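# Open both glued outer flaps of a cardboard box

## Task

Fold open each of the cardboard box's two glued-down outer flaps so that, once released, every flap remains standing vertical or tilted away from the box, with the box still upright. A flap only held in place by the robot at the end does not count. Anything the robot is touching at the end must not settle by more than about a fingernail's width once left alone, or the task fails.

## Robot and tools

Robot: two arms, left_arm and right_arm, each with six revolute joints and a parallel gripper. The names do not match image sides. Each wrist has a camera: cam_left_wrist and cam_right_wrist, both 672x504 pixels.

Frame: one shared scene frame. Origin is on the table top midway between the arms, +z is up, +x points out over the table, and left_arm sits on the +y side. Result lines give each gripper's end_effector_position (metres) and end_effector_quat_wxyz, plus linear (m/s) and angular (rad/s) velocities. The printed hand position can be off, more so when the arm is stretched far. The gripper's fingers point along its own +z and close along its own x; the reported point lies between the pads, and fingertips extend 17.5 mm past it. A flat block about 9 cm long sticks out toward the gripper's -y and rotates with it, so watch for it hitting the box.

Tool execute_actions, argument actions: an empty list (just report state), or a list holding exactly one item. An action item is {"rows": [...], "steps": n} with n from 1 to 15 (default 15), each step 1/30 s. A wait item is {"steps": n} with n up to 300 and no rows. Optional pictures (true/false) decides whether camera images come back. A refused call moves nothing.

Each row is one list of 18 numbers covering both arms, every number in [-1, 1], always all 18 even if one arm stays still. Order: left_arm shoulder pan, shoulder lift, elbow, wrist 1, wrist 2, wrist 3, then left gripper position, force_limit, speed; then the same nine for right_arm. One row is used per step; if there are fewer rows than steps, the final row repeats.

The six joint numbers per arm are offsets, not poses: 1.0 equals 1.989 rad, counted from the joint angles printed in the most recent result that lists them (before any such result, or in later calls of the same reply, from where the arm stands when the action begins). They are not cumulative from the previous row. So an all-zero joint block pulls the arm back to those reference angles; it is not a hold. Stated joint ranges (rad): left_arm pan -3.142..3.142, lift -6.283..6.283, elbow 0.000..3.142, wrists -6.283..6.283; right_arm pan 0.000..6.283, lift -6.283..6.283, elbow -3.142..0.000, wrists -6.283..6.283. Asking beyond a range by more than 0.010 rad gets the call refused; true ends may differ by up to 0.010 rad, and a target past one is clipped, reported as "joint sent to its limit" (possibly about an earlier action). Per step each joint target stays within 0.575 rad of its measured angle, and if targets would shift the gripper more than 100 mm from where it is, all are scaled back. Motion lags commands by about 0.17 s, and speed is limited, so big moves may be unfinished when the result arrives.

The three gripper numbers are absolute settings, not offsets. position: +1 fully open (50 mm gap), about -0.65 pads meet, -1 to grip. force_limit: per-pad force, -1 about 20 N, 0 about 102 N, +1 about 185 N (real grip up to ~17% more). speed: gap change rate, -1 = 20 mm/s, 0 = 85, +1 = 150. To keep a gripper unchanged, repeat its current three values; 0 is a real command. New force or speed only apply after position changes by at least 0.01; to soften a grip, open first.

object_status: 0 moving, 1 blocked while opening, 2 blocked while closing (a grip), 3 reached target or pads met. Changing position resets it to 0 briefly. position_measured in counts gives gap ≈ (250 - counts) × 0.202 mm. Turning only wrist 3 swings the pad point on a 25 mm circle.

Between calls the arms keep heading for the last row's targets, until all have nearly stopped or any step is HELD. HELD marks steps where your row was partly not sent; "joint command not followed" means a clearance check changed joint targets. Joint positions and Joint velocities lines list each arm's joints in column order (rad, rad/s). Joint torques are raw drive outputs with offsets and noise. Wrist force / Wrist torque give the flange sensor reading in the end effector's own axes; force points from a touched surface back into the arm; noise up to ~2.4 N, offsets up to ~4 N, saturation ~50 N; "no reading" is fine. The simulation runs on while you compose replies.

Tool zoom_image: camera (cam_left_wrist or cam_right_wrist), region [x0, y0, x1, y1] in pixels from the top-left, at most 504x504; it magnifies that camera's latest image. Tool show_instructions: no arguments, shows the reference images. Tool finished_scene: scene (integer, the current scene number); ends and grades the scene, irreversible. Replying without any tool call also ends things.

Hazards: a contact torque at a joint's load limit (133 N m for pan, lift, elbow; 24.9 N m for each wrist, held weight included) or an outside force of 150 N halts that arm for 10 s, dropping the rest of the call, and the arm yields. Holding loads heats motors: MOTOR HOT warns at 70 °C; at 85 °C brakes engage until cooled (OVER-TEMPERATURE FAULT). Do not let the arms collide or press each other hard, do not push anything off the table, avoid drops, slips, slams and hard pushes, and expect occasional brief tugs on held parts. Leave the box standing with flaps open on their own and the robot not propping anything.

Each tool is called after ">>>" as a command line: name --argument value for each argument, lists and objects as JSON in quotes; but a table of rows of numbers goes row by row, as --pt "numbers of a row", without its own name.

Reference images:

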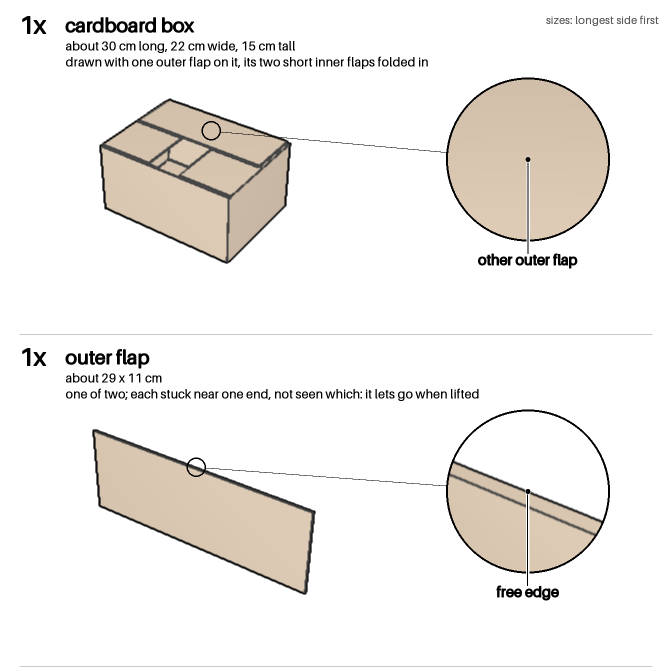

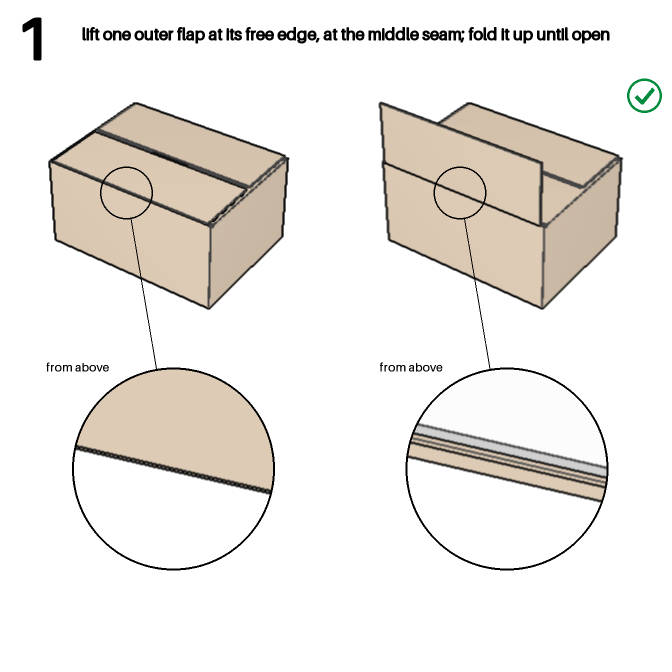

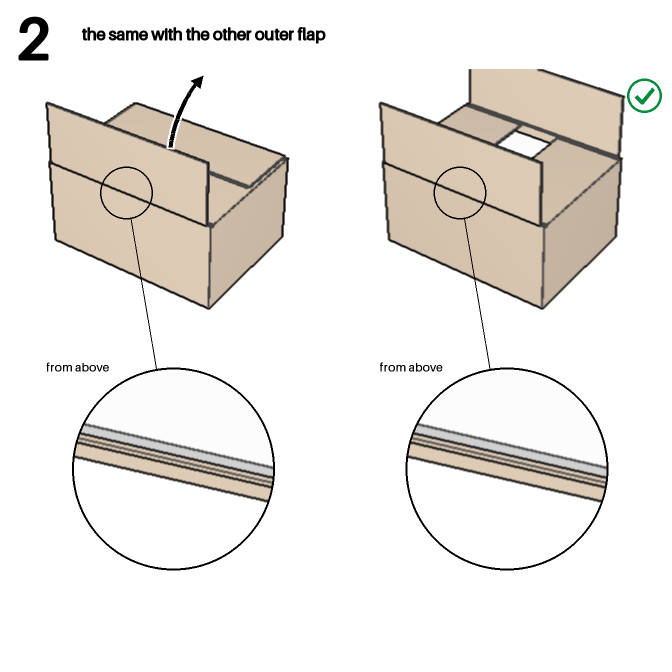

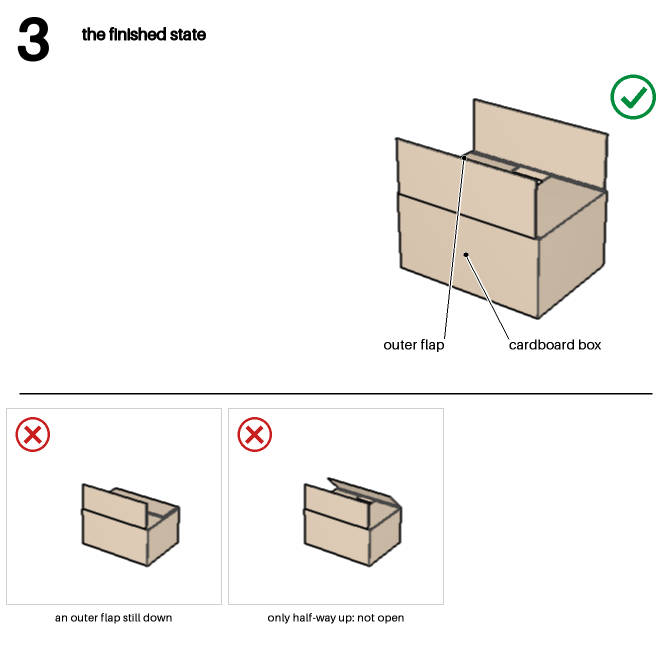

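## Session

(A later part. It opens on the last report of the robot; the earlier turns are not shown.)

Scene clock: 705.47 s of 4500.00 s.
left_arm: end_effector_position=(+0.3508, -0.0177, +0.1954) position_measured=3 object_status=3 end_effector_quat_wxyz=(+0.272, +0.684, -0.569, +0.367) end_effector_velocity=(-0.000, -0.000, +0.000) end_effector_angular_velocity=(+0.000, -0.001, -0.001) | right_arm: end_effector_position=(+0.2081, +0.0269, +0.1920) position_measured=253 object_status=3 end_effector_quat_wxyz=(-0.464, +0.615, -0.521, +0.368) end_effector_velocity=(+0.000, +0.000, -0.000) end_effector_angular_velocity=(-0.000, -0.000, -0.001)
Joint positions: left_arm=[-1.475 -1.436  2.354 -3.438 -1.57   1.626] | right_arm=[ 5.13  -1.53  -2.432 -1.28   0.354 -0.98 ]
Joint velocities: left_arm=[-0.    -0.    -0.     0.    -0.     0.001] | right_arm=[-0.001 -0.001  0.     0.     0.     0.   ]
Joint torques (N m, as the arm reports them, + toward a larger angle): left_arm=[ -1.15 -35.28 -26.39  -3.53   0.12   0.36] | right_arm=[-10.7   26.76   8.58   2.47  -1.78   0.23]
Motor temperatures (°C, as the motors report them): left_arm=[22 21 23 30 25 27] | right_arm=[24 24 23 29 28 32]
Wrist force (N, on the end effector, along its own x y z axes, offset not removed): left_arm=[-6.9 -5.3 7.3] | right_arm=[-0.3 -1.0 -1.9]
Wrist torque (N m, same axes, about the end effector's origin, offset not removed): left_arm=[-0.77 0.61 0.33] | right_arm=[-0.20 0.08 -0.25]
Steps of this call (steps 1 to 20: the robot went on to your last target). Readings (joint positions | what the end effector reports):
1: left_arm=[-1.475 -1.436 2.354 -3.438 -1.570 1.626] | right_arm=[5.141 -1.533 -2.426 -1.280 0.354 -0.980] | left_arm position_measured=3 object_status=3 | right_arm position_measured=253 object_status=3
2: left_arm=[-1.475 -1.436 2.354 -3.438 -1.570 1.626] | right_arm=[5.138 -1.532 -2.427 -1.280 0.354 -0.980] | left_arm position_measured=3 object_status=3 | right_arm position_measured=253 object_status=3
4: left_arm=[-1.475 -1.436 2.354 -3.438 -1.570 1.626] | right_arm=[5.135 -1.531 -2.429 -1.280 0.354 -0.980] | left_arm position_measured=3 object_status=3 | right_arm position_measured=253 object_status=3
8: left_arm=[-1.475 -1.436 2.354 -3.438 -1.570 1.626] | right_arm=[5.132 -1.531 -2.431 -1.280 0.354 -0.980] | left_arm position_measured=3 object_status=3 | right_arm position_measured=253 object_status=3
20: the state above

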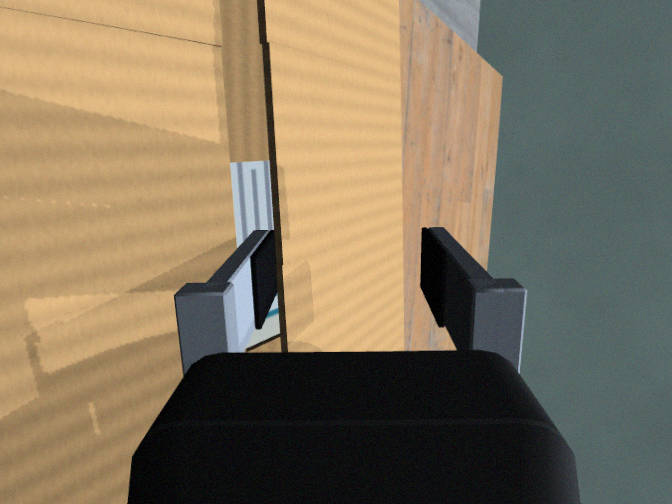

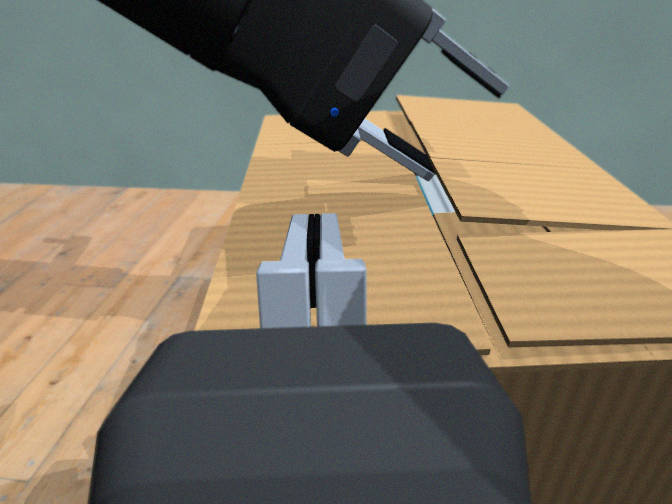

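>>> execute_actions --actions '[{"rows":[[0,0,0,0,0,0,1,0,0,0,-0.0066,-0.0032,0.0098,0,0,-1,0,0],[0,0,0,0,0,0,1,0,0,0,-0.0133,-0.0064,0.0197,0,0,-1,0,0],[0,0,0,0,0,0,1,0,0,0,-0.02,-0.0096,0.0295,0,0,-1,0,0],[0,0,0,0,0,0,1,0,0,0,-0.0266,-0.0128,0.0394,0,0,-1,0,0]],"steps":15}]' --pictures false

>>> execute_actions --actions '[{"steps":10}]'

Scene clock: 714.07 s of 4500.00 s.
left_arm: end_effector_position=(+0.3508, -0.0177, +0.1954) position_measured=3 object_status=3 end_effector_quat_wxyz=(+0.272, +0.684, -0.569, +0.367) end_effector_velocity=(+0.001, +0.001, -0.001) end_effector_angular_velocity=(+0.002, +0.000, +0.002) | right_arm: end_effector_position=(+0.2084, +0.0262, +0.1733) position_measured=253 object_status=3 end_effector_quat_wxyz=(-0.464, +0.615, -0.521, +0.368) end_effector_velocity=(+0.000, -0.000, -0.008) end_effector_angular_velocity=(-0.001, +0.000, +0.001)
Joint positions: left_arm=[-1.475 -1.436  2.354 -3.438 -1.57   1.626] | right_arm=[ 5.13  -1.58  -2.456 -1.206  0.354 -0.98 ]
Joint velocities: left_arm=[ 0.001 -0.     0.002 -0.     0.    -0.   ] | right_arm=[ 0.    -0.022 -0.01   0.032  0.    -0.001]
Joint torques (N m, as the arm reports them, + toward a larger angle): left_arm=[ -1.17 -35.04 -25.67  -3.5   -0.01   0.49] | right_arm=[ 1.99  7.42  9.06  4.23 -3.4   0.1 ]
Motor temperatures (°C, as the motors report them): left_arm=[22 21 23 30 25 27] | right_arm=[24 24 23 29 28 32]
Wrist force (N, on the end effector, along its own x y z axes, offset not removed): left_arm=[-1.8 -3.7 4.1] | right_arm=[-0.5 0.0 -0.8]
Wrist torque (N m, same axes, about the end effector's origin, offset not removed): left_arm=[-0.58 -0.37 0.16] | right_arm=[0.01 0.02 -0.12]
Steps of this call (steps 1 to 15: the robot went on to your last target; steps 16 to 90: nothing new was sent; then 5.10 s passed at rest; steps 91 to 105: all 15 steps of this action). Readings (joint positions | what the end effector reports):
91: left_arm=[-1.475 -1.436 2.354 -3.438 -1.570 1.626] | right_arm=[5.130 -1.530 -2.432 -1.280 0.354 -0.980] | left_arm position_measured=3 object_status=3 | right_arm position_measured=253 object_status=3
92: left_arm=[-1.475 -1.436 2.354 -3.438 -1.570 1.626] | right_arm=[5.130 -1.531 -2.433 -1.279 0.354 -0.980] | left_arm position_measured=3 object_status=3 | right_arm position_measured=253 object_status=3
94: left_arm=[-1.475 -1.436 2.354 -3.438 -1.570 1.626] | right_arm=[5.130 -1.539 -2.437 -1.267 0.354 -0.980] | left_arm position_measured=3 object_status=3 | right_arm position_measured=253 object_status=3
98: left_arm=[-1.475 -1.436 2.354 -3.438 -1.570 1.626] | right_arm=[5.130 -1.566 -2.450 -1.228 0.354 -0.980] | left_arm position_measured=3 object_status=3 | right_arm position_measured=253 object_status=3
105: the state above

Scene clock: 714.40 s of 4500.00 s.
left_arm: end_effector_position=(+0.3508, -0.0177, +0.1954) position_measured=3 object_status=3 end_effector_quat_wxyz=(+0.272, +0.684, -0.569, +0.367) end_effector_velocity=(+0.002, +0.001, +0.000) end_effector_angular_velocity=(-0.001, -0.000, +0.004) | right_arm: end_effector_position=(+0.2084, +0.0262, +0.1724) position_measured=253 object_status=3 end_effector_quat_wxyz=(-0.464, +0.615, -0.521, +0.368) end_effector_velocity=(-0.000, +0.000, -0.001) end_effector_angular_velocity=(-0.001, -0.001, +0.001)
Joint positions: left_arm=[-1.475 -1.436  2.354 -3.438 -1.57   1.626] | right_arm=[ 5.13  -1.583 -2.458 -1.202  0.354 -0.98 ]
Joint velocities: left_arm=[ 0.004 -0.    -0.001  0.    -0.    -0.   ] | right_arm=[ 0.    -0.003 -0.001  0.003 -0.    -0.001]
Joint torques (N m, as the arm reports them, + toward a larger angle): left_arm=[ -1.03 -34.9  -26.25  -3.5    0.04   0.37] | right_arm=[ 8.86  6.01  3.78  4.25 -2.6   0.37]
Motor temperatures (°C, as the motors report them): left_arm=[22 21 23 30 25 27] | right_arm=[24 24 23 29 28 32]
Wrist force (N, on the end effector, along its own x y z axes, offset not removed): left_arm=[-4.0 -4.8 3.8] | right_arm=[1.5 -9.4 -3.3]
Wrist torque (N m, same axes, about the end effector's origin, offset not removed): left_arm=[-0.78 0.17 0.08] | right_arm=[0.21 -0.03 -0.12]
Steps of this call (steps 1 to 10: the robot went on to your last target). Readings (joint positions | what the end effector reports):
1: left_arm=[-1.475 -1.436 2.354 -3.438 -1.570 1.626] | right_arm=[5.130 -1.581 -2.457 -1.205 0.354 -0.980] | left_arm position_measured=3 object_status=3 | right_arm position_measured=253 object_status=3
2: left_arm=[-1.475 -1.436 2.354 -3.438 -1.570 1.626] | right_arm=[5.130 -1.581 -2.457 -1.205 0.354 -0.980] | left_arm position_measured=3 object_status=3 | right_arm position_measured=253 object_status=3
4: left_arm=[-1.475 -1.436 2.354 -3.438 -1.570 1.626] | right_arm=[5.130 -1.582 -2.457 -1.204 0.354 -0.980] | left_arm position_measured=3 object_status=3 | right_arm position_measured=253 object_status=3
8: left_arm=[-1.475 -1.436 2.354 -3.438 -1.570 1.626] | right_arm=[5.130 -1.583 -2.458 -1.203 0.354 -0.980] | left_arm position_measured=3 object_status=3 | right_arm position_measured=253 object_status=3
10: the state above

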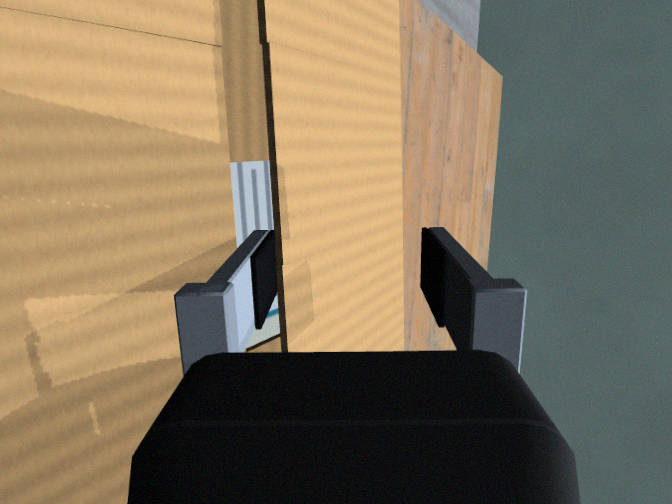

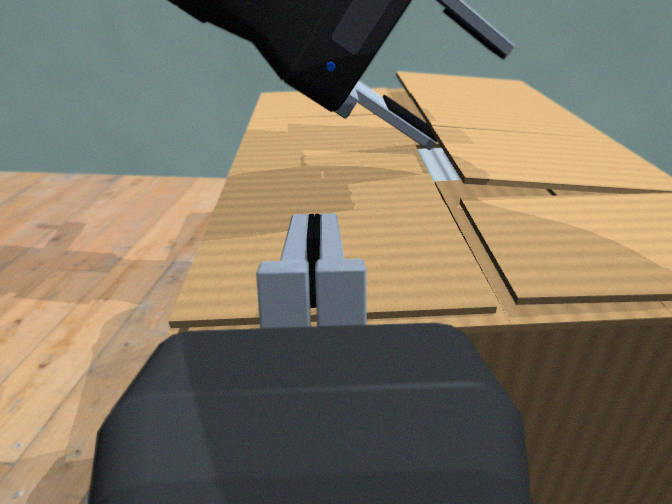

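>>> execute_actions --actions '[{"rows":[[0,0,0,0,0,0,1,0,0,0,-0.002,-0.001,0.003,0,0,-1,0,0]],"steps":12}]' --pictures false

>>> execute_actions --actions '[{"rows":[[0,0.0031,-0.0021,-0.001,0,0,1,0,0,0,0,0,0,0,0,-1,0,0],[0,0.0031,-0.0021,-0.001,0,0,1,0,0,0,0,0,0,0,0,-1,0,0],[0,0.0062,-0.0043,-0.0019,0,0,1,0,0,0,0,0,0,0,0,-1,0,0],[0,0.0062,-0.0043,-0.0019,0,0,1,0,0,0,0,0,0,0,0,-1,0,0],[0,0.0093,-0.0064,-0.0029,0,0,1,0,0,0,0,0,0,0,0,-1,0,0],[0,0.0093,-0.0064,-0.0029,0,0,1,0,0,0,0,0,0,0,0,-1,0,0],[0,0.0124,-0.0086,-0.0038,0,0,1,0,0,0,0,0,0,0,0,-1,0,0],[0,0.0124,-0.0086,-0.0038,0,0,1,0,0,0,0,0,0,0,0,-1,0,0],[0,0.0155,-0.0107,-0.0048,0,0,1,0,0,0,0,0,0,0,0,-1,0,0]],"steps":15}]' --pictures false

>>> execute_actions --actions '[{"steps":10}]'

>>> zoom_image --camera "cam_right_wrist" --region '[330, 40, 570, 220]'

Scene clock: 729.03 s of 4500.00 s.
left_arm: end_effector_position=(+0.3508, -0.0177, +0.1954) position_measured=3 object_status=3 end_effector_quat_wxyz=(+0.272, +0.684, -0.569, +0.367) end_effector_velocity=(-0.000, +0.001, -0.001) end_effector_angular_velocity=(+0.002, -0.000, -0.001) | right_arm: end_effector_position=(+0.2085, +0.0261, +0.1711) position_measured=253 object_status=3 end_effector_quat_wxyz=(-0.464, +0.615, -0.521, +0.368) end_effector_velocity=(-0.000, +0.001, -0.000) end_effector_angular_velocity=(+0.001, -0.000, +0.001)
Joint positions: left_arm=[-1.475 -1.436  2.354 -3.438 -1.57   1.626] | right_arm=[ 5.13  -1.586 -2.459 -1.197  0.354 -0.98 ]
Joint velocities: left_arm=[-0.001 -0.     0.002 -0.    -0.     0.001] | right_arm=[ 0.    -0.003 -0.     0.005 -0.001 -0.   ]
Joint torques (N m, as the arm reports them, + toward a larger angle): left_arm=[ -1.27 -35.03 -25.48  -3.51  -0.1    0.38] | right_arm=[ 0.89 -5.72 -1.35  3.81  4.44  0.33]
Motor temperatures (°C, as the motors report them): left_arm=[22 21 23 30 25 27] | right_arm=[24 24 23 29 28 32]
Wrist force (N, on the end effector, along its own x y z axes, offset not removed): left_arm=[-5.0 -1.7 5.0] | right_arm=[8.2 -41.7 -23.5]
Wrist torque (N m, same axes, about the end effector's origin, offset not removed): left_arm=[-0.22 0.39 0.19] | right_arm=[0.27 0.32 -0.18]
Steps of this call (steps 1 to 15: the robot went on to your last target; steps 16 to 90: nothing new was sent; then 11.23 s passed at rest; steps 91 to 102: all 12 steps of this action). Readings (joint positions | what the end effector reports):
91: left_arm=[-1.475 -1.436 2.354 -3.438 -1.570 1.626] | right_arm=[5.130 -1.583 -2.458 -1.202 0.354 -0.980] | left_arm position_measured=3 object_status=3 | right_arm position_measured=253 object_status=3
92: left_arm=[-1.475 -1.436 2.354 -3.438 -1.570 1.626] | right_arm=[5.130 -1.583 -2.458 -1.202 0.354 -0.980] | left_arm position_measured=3 object_status=3 | right_arm position_measured=253 object_status=3
94: left_arm=[-1.475 -1.436 2.354 -3.438 -1.570 1.626] | right_arm=[5.130 -1.585 -2.459 -1.200 0.354 -0.980] | left_arm position_measured=3 object_status=3 | right_arm position_measured=253 object_status=3
98: left_arm=[-1.475 -1.436 2.354 -3.438 -1.570 1.626] | right_arm=[5.130 -1.586 -2.459 -1.198 0.354 -0.980] | left_arm position_measured=3 object_status=3 | right_arm position_measured=253 object_status=3
102: the state above

Scene clock: 729.53 s of 4500.00 s.
left_arm: end_effector_position=(+0.3528, -0.0262, +0.1918) position_measured=3 object_status=3 end_effector_quat_wxyz=(+0.272, +0.684, -0.569, +0.367) end_effector_velocity=(+0.002, -0.009, -0.004) end_effector_angular_velocity=(+0.001, -0.000, -0.000) | right_arm: end_effector_position=(+0.2085, +0.0261, +0.1711) position_measured=253 object_status=3 end_effector_quat_wxyz=(-0.464, +0.615, -0.521, +0.368) end_effector_velocity=(+0.000, -0.000, -0.000) end_effector_angular_velocity=(+0.002, +0.001, -0.001)
Joint positions: left_arm=[-1.475 -1.409  2.335 -3.446 -1.57   1.626] | right_arm=[ 5.13  -1.586 -2.46  -1.197  0.354 -0.98 ]
Joint velocities: left_arm=[ 0.     0.03  -0.02  -0.009 -0.     0.001] | right_arm=[-0.    -0.     0.     0.     0.     0.002]
Joint torques (N m, as the arm reports them, + toward a larger angle): left_arm=[ -0.78 -20.76 -29.08  -7.26  -0.05   0.41] | right_arm=[0.22 4.44 2.51 0.66 6.73 0.47]
Motor temperatures (°C, as the motors report them): left_arm=[22 21 23 30 25 27] | right_arm=[24 24 23 29 28 32]
Wrist force (N, on the end effector, along its own x y z axes, offset not removed): left_arm=[-6.9 1.1 -7.8] | right_arm=[7.2 -44.1 -10.6]
Wrist torque (N m, same axes, about the end effector's origin, offset not removed): left_arm=[0.06 -0.93 -0.02] | right_arm=[0.64 0.18 -0.14]
Steps of this call (steps 1 to 15: all 15 steps of this action). Readings (joint positions | what the end effector reports):
1: left_arm=[-1.475 -1.436 2.354 -3.438 -1.570 1.626] | right_arm=[5.130 -1.586 -2.460 -1.197 0.354 -0.980] | left_arm position_measured=3 object_status=3 | right_arm position_measured=253 object_status=3
2: left_arm=[-1.475 -1.436 2.354 -3.438 -1.570 1.626] | right_arm=[5.130 -1.586 -2.460 -1.197 0.354 -0.980] | left_arm position_measured=3 object_status=3 | right_arm position_measured=253 object_status=3
4: left_arm=[-1.475 -1.433 2.352 -3.438 -1.570 1.626] | right_arm=[5.130 -1.586 -2.460 -1.197 0.354 -0.980] | left_arm position_measured=3 object_status=3 | right_arm position_measured=253 object_status=3
8: left_arm=[-1.475 -1.424 2.346 -3.441 -1.570 1.626] | right_arm=[5.130 -1.586 -2.460 -1.197 0.354 -0.980] | left_arm position_measured=3 object_status=3 | right_arm position_measured=253 object_status=3
15: the state above

Scene clock: 729.87 s of 4500.00 s.
left_arm: end_effector_position=(+0.3531, -0.0273, +0.1913) position_measured=3 object_status=3 end_effector_quat_wxyz=(+0.272, +0.684, -0.569, +0.367) end_effector_velocity=(-0.000, -0.001, -0.000) end_effector_angular_velocity=(-0.000, -0.000, -0.001) | right_arm: end_effector_position=(+0.2085, +0.0261, +0.1711) position_measured=253 object_status=3 end_effector_quat_wxyz=(-0.464, +0.615, -0.521, +0.368) end_effector_velocity=(+0.000, -0.000, +0.000) end_effector_angular_velocity=(+0.002, +0.001, -0.000)
Joint positions: left_arm=[-1.475 -1.405  2.333 -3.447 -1.57   1.626] | right_arm=[ 5.13  -1.586 -2.46  -1.197  0.354 -0.98 ]
Joint velocities: left_arm=[-0.001  0.002 -0.002 -0.001  0.     0.   ] | right_arm=[-0.     0.002 -0.     0.     0.001 -0.   ]
Joint torques (N m, as the arm reports them, + toward a larger angle): left_arm=[ -1.27 -22.17 -28.56  -7.03  -0.02   0.31] | right_arm=[ 0.16 10.06  7.26 -0.52  7.77  0.23]
Motor temperatures (°C, as the motors report them): left_arm=[22 21 23 30 25 27] | right_arm=[24 24 23 29 28 32]
Wrist force (N, on the end effector, along its own x y z axes, offset not removed): left_arm=[-10.1 0.3 -5.5] | right_arm=[6.7 -47.7 -6.1]
Wrist torque (N m, same axes, about the end effector's origin, offset not removed): left_arm=[-0.31 0.13 0.24] | right_arm=[0.14 0.14 -0.13]
Steps of this call (steps 1 to 10: the robot went on to your last target). Readings (joint positions | what the end effector reports):
1: left_arm=[-1.475 -1.408 2.335 -3.446 -1.570 1.626] | right_arm=[5.130 -1.586 -2.460 -1.197 0.354 -0.980] | left_arm position_measured=3 object_status=3 | right_arm position_measured=253 object_status=3
2: left_arm=[-1.475 -1.407 2.334 -3.446 -1.570 1.626] | right_arm=[5.130 -1.586 -2.460 -1.197 0.354 -0.980] | left_arm position_measured=3 object_status=3 | right_arm position_measured=253 object_status=3
4: left_arm=[-1.475 -1.407 2.334 -3.447 -1.570 1.626] | right_arm=[5.130 -1.586 -2.460 -1.197 0.354 -0.980] | left_arm position_measured=3 object_status=3 | right_arm position_measured=253 object_status=3
8: left_arm=[-1.475 -1.406 2.333 -3.447 -1.570 1.626] | right_arm=[5.130 -1.586 -2.460 -1.197 0.354 -0.980] | left_arm position_measured=3 object_status=3 | right_arm position_measured=253 object_status=3
10: the state above

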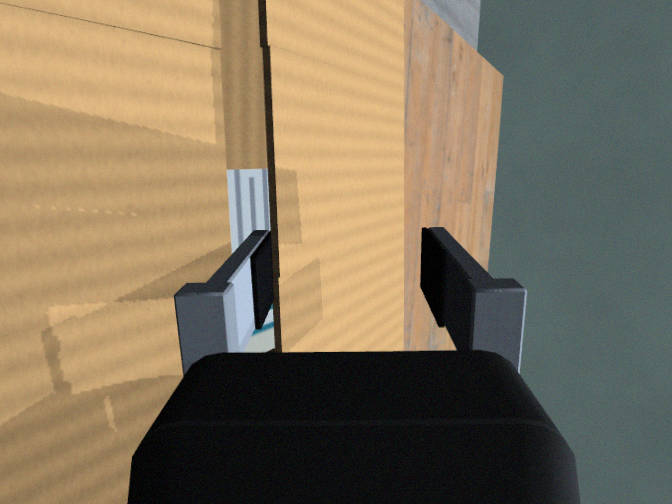

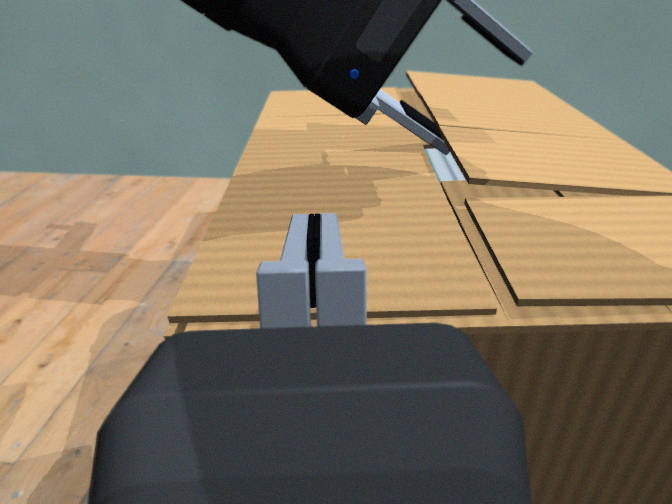

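Region (330, 40, 570, 220) of cam_right_wrist's 672x504 image, scaled by 2.100, with more detail than that image has; it fills the top 378 rows of this view, and the rest is white.

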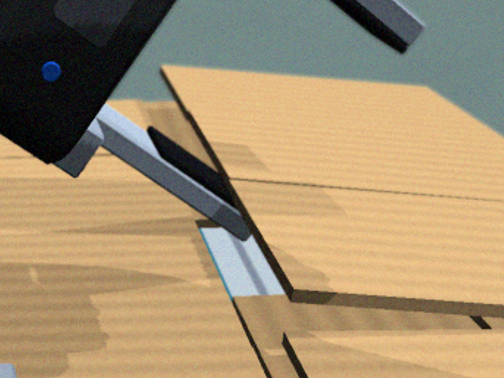

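>>> execute_actions --actions '[{"rows":[[0,-0.0028,-0.0029,0.0057,0,0,1,0,0,0,0,0,0,0,0,-1,0,0],[0,-0.0055,-0.0058,0.0113,0,0,1,0,0,0,0,0,0,0,0,-1,0,0],[0,-0.0083,-0.0087,0.017,0,0,1,0,0,0,0,0,0,0,0,-1,0,0],[0,-0.0111,-0.0116,0.0227,0,0,1,0,0,0,0,0,0,0,0,-1,0,0],[0,-0.0139,-0.0146,0.0284,0,0,1,0,0,0,0,0,0,0,0,-1,0,0],[0,-0.0166,-0.0175,0.034,0,0,1,0,0,0,0,0,0,0,0,-1,0,0],[0,-0.0194,-0.0204,0.0397,0,0,1,0,0,0,0,0,0,0,0,-1,0,0],[0,-0.0222,-0.0233,0.0454,0,0,1,0,0,0,0,0,0,0,0,-1,0,0],[0,-0.0249,-0.0262,0.051,0,0,1,0,0,0,0,0,0,0,0,-1,0,0],[0,-0.0277,-0.0291,0.0567,0,0,1,0,0,0,0,0,0,0,0,-1,0,0]],"steps":15}]' --pictures false

>>> execute_actions --actions '[{"steps":14}]'

Scene clock: 739.17 s of 4500.00 s.
left_arm: end_effector_position=(+0.3553, -0.0365, +0.2186) position_measured=3 object_status=3 end_effector_quat_wxyz=(+0.272, +0.684, -0.568, +0.367) end_effector_velocity=(+0.002, -0.009, +0.034) end_effector_angular_velocity=(+0.005, +0.001, -0.002) | right_arm: end_effector_position=(+0.2085, +0.0261, +0.1711) position_measured=253 object_status=3 end_effector_quat_wxyz=(-0.464, +0.615, -0.521, +0.368) end_effector_velocity=(+0.000, -0.000, -0.001) end_effector_angular_velocity=(-0.002, -0.002, -0.001)
Joint positions: left_arm=[-1.475 -1.453  2.283 -3.351 -1.57   1.626] | right_arm=[ 5.13  -1.586 -2.459 -1.197  0.354 -0.98 ]
Joint velocities: left_arm=[-0.001 -0.061 -0.061  0.127 -0.     0.001] | right_arm=[ 0.    -0.002 -0.001 -0.003 -0.001  0.003]
Joint torques (N m, as the arm reports them, + toward a larger angle): left_arm=[ -0.66 -32.92 -26.48  -2.5    0.23   0.33] | right_arm=[-0.37  5.86  8.72  0.85  8.69  0.15]
Motor temperatures (°C, as the motors report them): left_arm=[22 21 23 30 25 27] | right_arm=[24 24 23 29 28 32]
Wrist force (N, on the end effector, along its own x y z axes, offset not removed): left_arm=[-0.9 -0.8 3.1] | right_arm=[6.8 -38.8 -4.5]
Wrist torque (N m, same axes, about the end effector's origin, offset not removed): left_arm=[-0.07 0.26 0.18] | right_arm=[0.83 0.18 -0.32]
Steps of this call (steps 1 to 15: the robot went on to your last target; steps 16 to 90: nothing new was sent; then 5.80 s passed at rest; steps 91 to 105: all 15 steps of this action). Readings (joint positions | what the end effector reports):
91: left_arm=[-1.475 -1.405 2.333 -3.447 -1.570 1.626] | right_arm=[5.130 -1.586 -2.459 -1.197 0.354 -0.980] | left_arm position_measured=3 object_status=3 | right_arm position_measured=253 object_status=3
92: left_arm=[-1.475 -1.406 2.332 -3.446 -1.570 1.626] | right_arm=[5.130 -1.586 -2.459 -1.197 0.354 -0.980] | left_arm position_measured=3 object_status=3 | right_arm position_measured=253 object_status=3
94: left_arm=[-1.475 -1.409 2.328 -3.439 -1.570 1.626] | right_arm=[5.130 -1.586 -2.459 -1.197 0.354 -0.980] | left_arm position_measured=3 object_status=3 | right_arm position_measured=253 object_status=3
98: left_arm=[-1.475 -1.424 2.313 -3.408 -1.570 1.626] | right_arm=[5.130 -1.586 -2.459 -1.197 0.354 -0.980] | left_arm position_measured=3 object_status=3 | right_arm position_measured=253 object_status=3
105: the state above

Scene clock: 739.63 s of 4500.00 s.
left_arm: end_effector_position=(+0.3556, -0.0377, +0.2229) position_measured=3 object_status=3 end_effector_quat_wxyz=(+0.272, +0.684, -0.569, +0.367) end_effector_velocity=(+0.000, +0.000, +0.000) end_effector_angular_velocity=(+0.001, +0.001, +0.001) | right_arm: end_effector_position=(+0.2085, +0.0261, +0.1711) position_measured=253 object_status=3 end_effector_quat_wxyz=(-0.464, +0.615, -0.521, +0.368) end_effector_velocity=(-0.000, +0.000, +0.000) end_effector_angular_velocity=(+0.003, +0.001, -0.000)
Joint positions: left_arm=[-1.475 -1.46   2.275 -3.335 -1.57   1.626] | right_arm=[ 5.13  -1.586 -2.459 -1.197  0.354 -0.98 ]
Joint velocities: left_arm=[ 0.001 -0.002 -0.001  0.003 -0.    -0.001] | right_arm=[0.    0.001 0.    0.001 0.001 0.   ]
Joint torques (N m, as the arm reports them, + toward a larger angle): left_arm=[ -0.92 -33.71 -24.72  -2.07   0.77   0.34] | right_arm=[ 0.85 -2.08  2.24  1.51  7.25  0.27]
Motor temperatures (°C, as the motors report them): left_arm=[22 21 23 30 25 27] | right_arm=[24 24 23 29 28 32]
Wrist force (N, on the end effector, along its own x y z axes, offset not removed): left_arm=[1.3 1.0 3.7] | right_arm=[8.9 -39.8 -2.6]
Wrist torque (N m, same axes, about the end effector's origin, offset not removed): left_arm=[0.17 -0.11 -0.13] | right_arm=[0.86 -0.09 -0.19]
Steps of this call (steps 1 to 14: the robot went on to your last target). Readings (joint positions | what the end effector reports):
1: left_arm=[-1.475 -1.455 2.281 -3.347 -1.570 1.626] | right_arm=[5.130 -1.586 -2.459 -1.197 0.354 -0.980] | left_arm position_measured=3 object_status=3 | right_arm position_measured=253 object_status=3
2: left_arm=[-1.475 -1.456 2.280 -3.344 -1.570 1.626] | right_arm=[5.130 -1.586 -2.459 -1.197 0.354 -0.980] | left_arm position_measured=3 object_status=3 | right_arm position_measured=253 object_status=3
4: left_arm=[-1.475 -1.458 2.278 -3.340 -1.570 1.626] | right_arm=[5.130 -1.586 -2.459 -1.197 0.354 -0.980] | left_arm position_measured=3 object_status=3 | right_arm position_measured=253 object_status=3
8: left_arm=[-1.475 -1.460 2.276 -3.336 -1.570 1.626] | right_arm=[5.130 -1.586 -2.459 -1.197 0.354 -0.980] | left_arm position_measured=3 object_status=3 | right_arm position_measured=253 object_status=3
14: the state above

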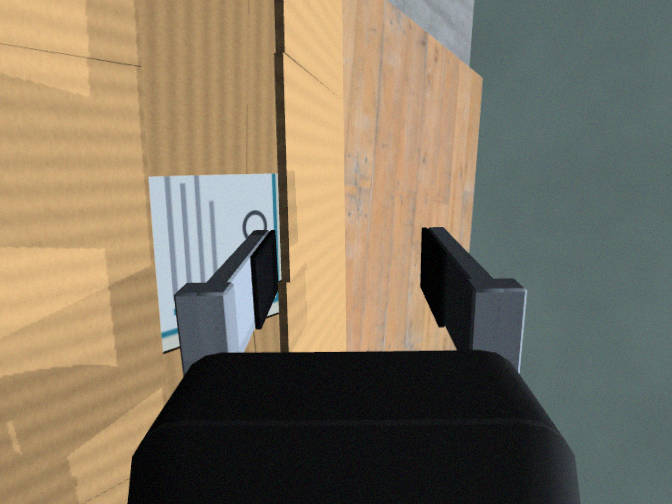

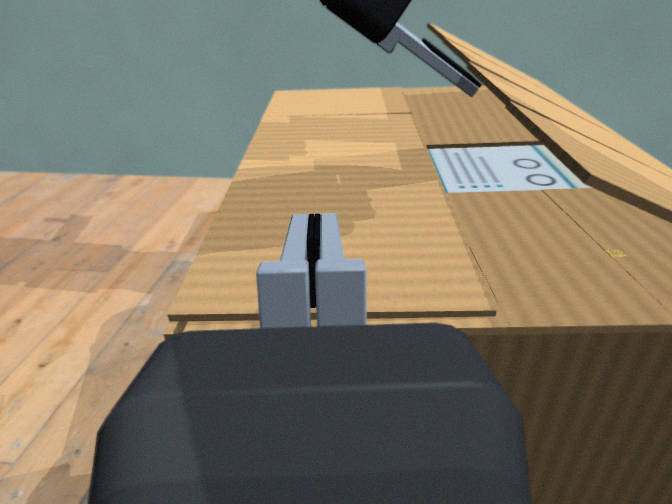

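>>> execute_actions --actions '[]'

Scene clock: 755.93 s of 4500.00 s.
left_arm: end_effector_position=(+0.3556, -0.0377, +0.2231) position_measured=3 object_status=3 end_effector_quat_wxyz=(+0.272, +0.684, -0.569, +0.367) end_effector_velocity=(+0.000, -0.000, +0.000) end_effector_angular_velocity=(-0.001, +0.000, +0.001) | right_arm: end_effector_position=(+0.2085, +0.0261, +0.1711) position_measured=253 object_status=3 end_effector_quat_wxyz=(-0.464, +0.615, -0.521, +0.368) end_effector_velocity=(-0.000, +0.000, -0.000) end_effector_angular_velocity=(+0.001, +0.000, -0.000)
Joint positions: left_arm=[-1.475 -1.461  2.275 -3.334 -1.57   1.626] | right_arm=[ 5.13  -1.586 -2.46  -1.197  0.354 -0.98 ]
Joint velocities: left_arm=[ 0.001  0.    -0.001 -0.001  0.    -0.   ] | right_arm=[-0.    -0.     0.     0.001 -0.     0.   ]
Joint torques (N m, as the arm reports them, + toward a larger angle): left_arm=[ -0.59 -32.99 -25.4   -2.29   2.58   0.35] | right_arm=[ 0.53 -2.34  0.45  4.26  4.42  0.27]
Motor temperatures (°C, as the motors report them): left_arm=[22 21 23 30 25 27] | right_arm=[24 24 23 29 28 32]
Wrist force (N, on the end effector, along its own x y z axes, offset not removed): left_arm=[0.1 -0.4 2.8] | right_arm=[7.0 -39.0 -3.7]
Wrist torque (N m, same axes, about the end effector's origin, offset not removed): left_arm=[-0.14 0.10 0.14] | right_arm=[0.83 0.13 -0.13]
Steps of this call (steps 1 to 30: the robot went on to your last target; steps 31 to 90: nothing new was sent; then 13.30 s passed at rest). Readings (joint positions | what the end effector reports):
1: left_arm=[-1.475 -1.460 2.275 -3.335 -1.570 1.626] | right_arm=[5.130 -1.586 -2.459 -1.197 0.354 -0.980] | left_arm position_measured=3 object_status=3 | right_arm position_measured=253 object_status=3
2: left_arm=[-1.475 -1.460 2.275 -3.335 -1.570 1.626] | right_arm=[5.130 -1.586 -2.459 -1.197 0.354 -0.980] | left_arm position_measured=3 object_status=3 | right_arm position_measured=253 object_status=3
4: left_arm=[-1.475 -1.460 2.275 -3.334 -1.570 1.626] | right_arm=[5.130 -1.586 -2.459 -1.197 0.354 -0.980] | left_arm position_measured=3 object_status=3 | right_arm position_measured=253 object_status=3
8: left_arm=[-1.475 -1.461 2.275 -3.334 -1.570 1.626] | right_arm=[5.130 -1.586 -2.460 -1.197 0.354 -0.980] | left_arm position_measured=3 object_status=3 | right_arm position_measured=253 object_status=3
90: the state above
All arms were judged still, so your last target was given up. Only a new action makes them travel on or press farther. Fingers that are still opening or closing keep moving.

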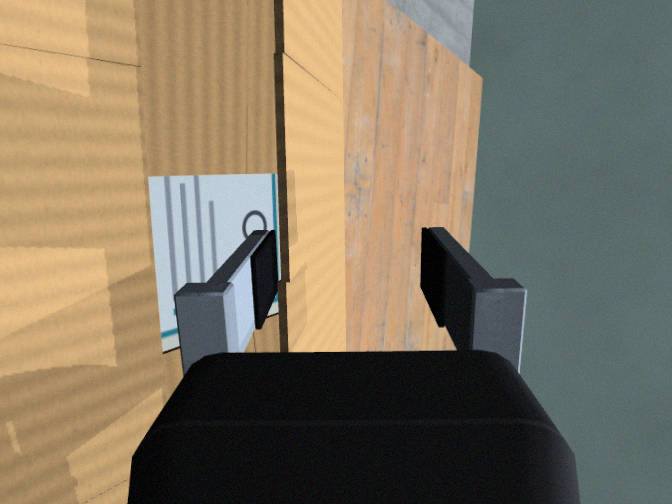

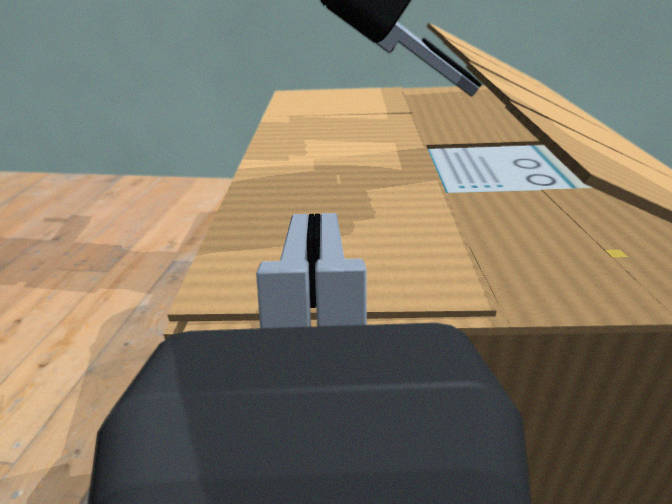

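>>> execute_actions --actions '[{"rows":[[0,-0.001,-0.02,0.021,0,0,1,0,0,0,0,0,0,0,0,-1,0,0],[0,-0.002,-0.04,0.043,0,0,1,0,0,0,0,0,0,0,0,-1,0,0],[0,-0.003,-0.062,0.065,0,0,1,0,0,0,0,0,0,0,0,-1,0,0]],"steps":15}]'

>>> execute_actions --actions '[{"steps":10}]'

Scene clock: 773.80 s of 4500.00 s.
left_arm: end_effector_position=(+0.3628, -0.0674, +0.2585) position_measured=3 object_status=3 end_effector_quat_wxyz=(+0.272, +0.684, -0.569, +0.367) end_effector_velocity=(+0.002, -0.011, +0.015) end_effector_angular_velocity=(-0.001, +0.001, +0.000) | right_arm: end_effector_position=(+0.2085, +0.0261, +0.1711) position_measured=253 object_status=3 end_effector_quat_wxyz=(-0.464, +0.615, -0.521, +0.368) end_effector_velocity=(+0.000, -0.000, -0.000) end_effector_angular_velocity=(+0.000, +0.000, -0.001)
Joint positions: left_arm=[-1.475 -1.466  2.158 -3.211 -1.57   1.626] | right_arm=[ 5.13  -1.586 -2.46  -1.197  0.354 -0.98 ]
Joint velocities: left_arm=[-0.    -0.002 -0.047  0.048 -0.    -0.001] | right_arm=[ 0.    -0.    -0.    -0.001  0.     0.002]
Joint torques (N m, as the arm reports them, + toward a larger angle): left_arm=[ -1.19 -34.62 -27.39  -2.71   2.46   0.42] | right_arm=[-0.82 -3.47  2.15  4.22  4.58  0.26]
Motor temperatures (°C, as the motors report them): left_arm=[22 22 23 30 25 27] | right_arm=[24 24 23 29 28 32]
Wrist force (N, on the end effector, along its own x y z axes, offset not removed): left_arm=[-2.9 -3.6 2.1] | right_arm=[7.3 -41.5 -5.3]
Wrist torque (N m, same axes, about the end effector's origin, offset not removed): left_arm=[-0.76 0.27 0.23] | right_arm=[0.46 0.11 -0.21]
Steps of this call (steps 1 to 90: nothing new was sent; then 14.37 s passed at rest; steps 91 to 105: all 15 steps of this action). Readings (joint positions | what the end effector reports):
91: left_arm=[-1.475 -1.461 2.275 -3.334 -1.570 1.626] | right_arm=[5.130 -1.586 -2.460 -1.197 0.354 -0.980] | left_arm position_measured=3 object_status=3 | right_arm position_measured=253 object_status=3
92: left_arm=[-1.475 -1.461 2.273 -3.332 -1.570 1.626] | right_arm=[5.130 -1.586 -2.460 -1.197 0.354 -0.980] | left_arm position_measured=3 object_status=3 | right_arm position_measured=253 object_status=3
94: left_arm=[-1.475 -1.462 2.250 -3.308 -1.570 1.626] | right_arm=[5.130 -1.586 -2.460 -1.197 0.354 -0.980] | left_arm position_measured=3 object_status=3 | right_arm position_measured=253 object_status=3
98: left_arm=[-1.475 -1.465 2.188 -3.244 -1.570 1.626] | right_arm=[5.130 -1.586 -2.460 -1.197 0.354 -0.980] | left_arm position_measured=3 object_status=3 | right_arm position_measured=253 object_status=3
105: the state above

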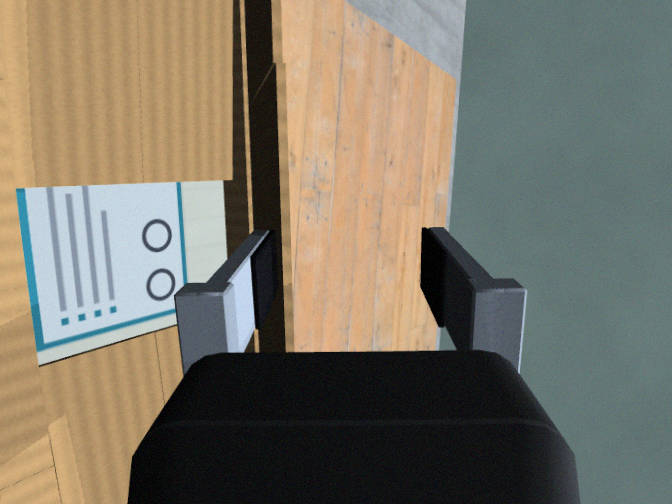

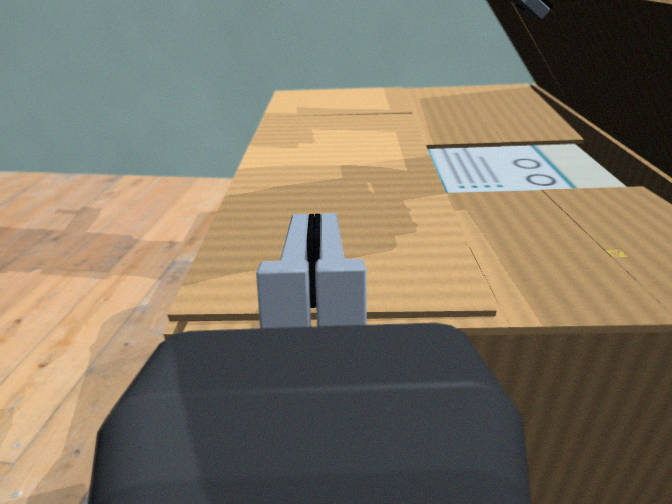

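Scene clock: 774.13 s of 4500.00 s.
left_arm: end_effector_position=(+0.3631, -0.0687, +0.2603) position_measured=3 object_status=3 end_effector_quat_wxyz=(+0.272, +0.684, -0.569, +0.367) end_effector_velocity=(+0.001, +0.000, +0.000) end_effector_angular_velocity=(+0.001, -0.000, +0.002) | right_arm: end_effector_position=(+0.2085, +0.0261, +0.1711) position_measured=253 object_status=3 end_effector_quat_wxyz=(-0.464, +0.615, -0.521, +0.368) end_effector_velocity=(+0.000, -0.000, -0.000) end_effector_angular_velocity=(-0.003, -0.002, +0.000)
Joint positions: left_arm=[-1.475 -1.466  2.152 -3.206 -1.57   1.626] | right_arm=[ 5.13  -1.586 -2.46  -1.197  0.354 -0.98 ]
Joint velocities: left_arm=[ 0.002 -0.    -0.002  0.003  0.     0.   ] | right_arm=[-0.    -0.    -0.001 -0.002 -0.001 -0.001]
Joint torques (N m, as the arm reports them, + toward a larger angle): left_arm=[ -1.12 -36.23 -29.52  -2.64   2.41   0.38] | right_arm=[-0.86 -3.66  2.3   4.2   4.57  0.4 ]
Motor temperatures (°C, as the motors report them): left_arm=[22 22 23 30 25 27] | right_arm=[24 24 23 29 28 32]
Wrist force (N, on the end effector, along its own x y z axes, offset not removed): left_arm=[-1.4 1.2 3.5] | right_arm=[8.6 -40.7 -5.2]
Wrist torque (N m, same axes, about the end effector's origin, offset not removed): left_arm=[0.43 -0.06 0.13] | right_arm=[0.66 -0.13 -0.15]
Steps of this call (steps 1 to 10: the robot went on to your last target). Readings (joint positions | what the end effector reports):
1: left_arm=[-1.475 -1.466 2.156 -3.210 -1.570 1.626] | right_arm=[5.130 -1.586 -2.460 -1.197 0.354 -0.980] | left_arm position_measured=3 object_status=3 | right_arm position_measured=253 object_status=3
2: left_arm=[-1.475 -1.466 2.155 -3.209 -1.570 1.626] | right_arm=[5.130 -1.586 -2.460 -1.197 0.354 -0.980] | left_arm position_measured=3 object_status=3 | right_arm position_measured=253 object_status=3
4: left_arm=[-1.475 -1.466 2.154 -3.207 -1.570 1.626] | right_arm=[5.130 -1.586 -2.460 -1.197 0.354 -0.980] | left_arm position_measured=3 object_status=3 | right_arm position_measured=253 object_status=3
8: left_arm=[-1.475 -1.466 2.152 -3.206 -1.570 1.626] | right_arm=[5.130 -1.586 -2.460 -1.197 0.354 -0.980] | left_arm position_measured=3 object_status=3 | right_arm position_measured=253 object_status=3
10: the state above

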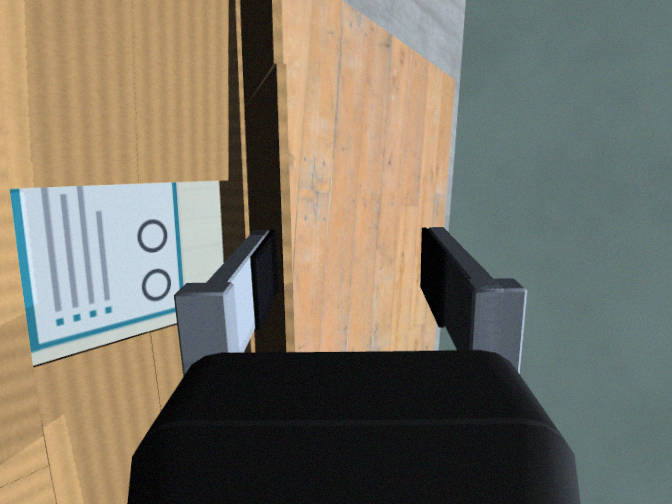

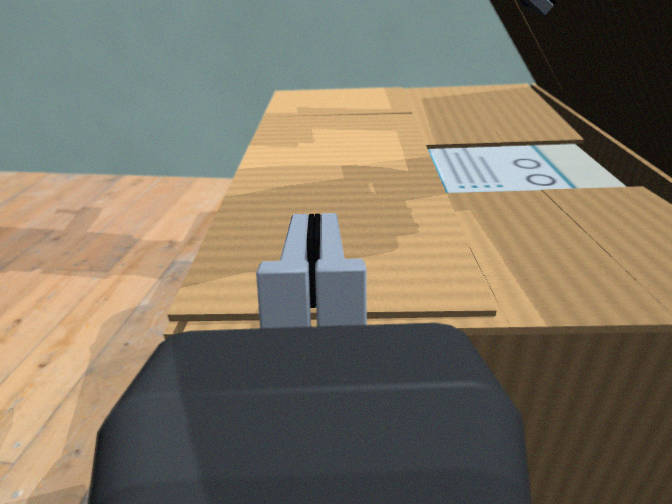

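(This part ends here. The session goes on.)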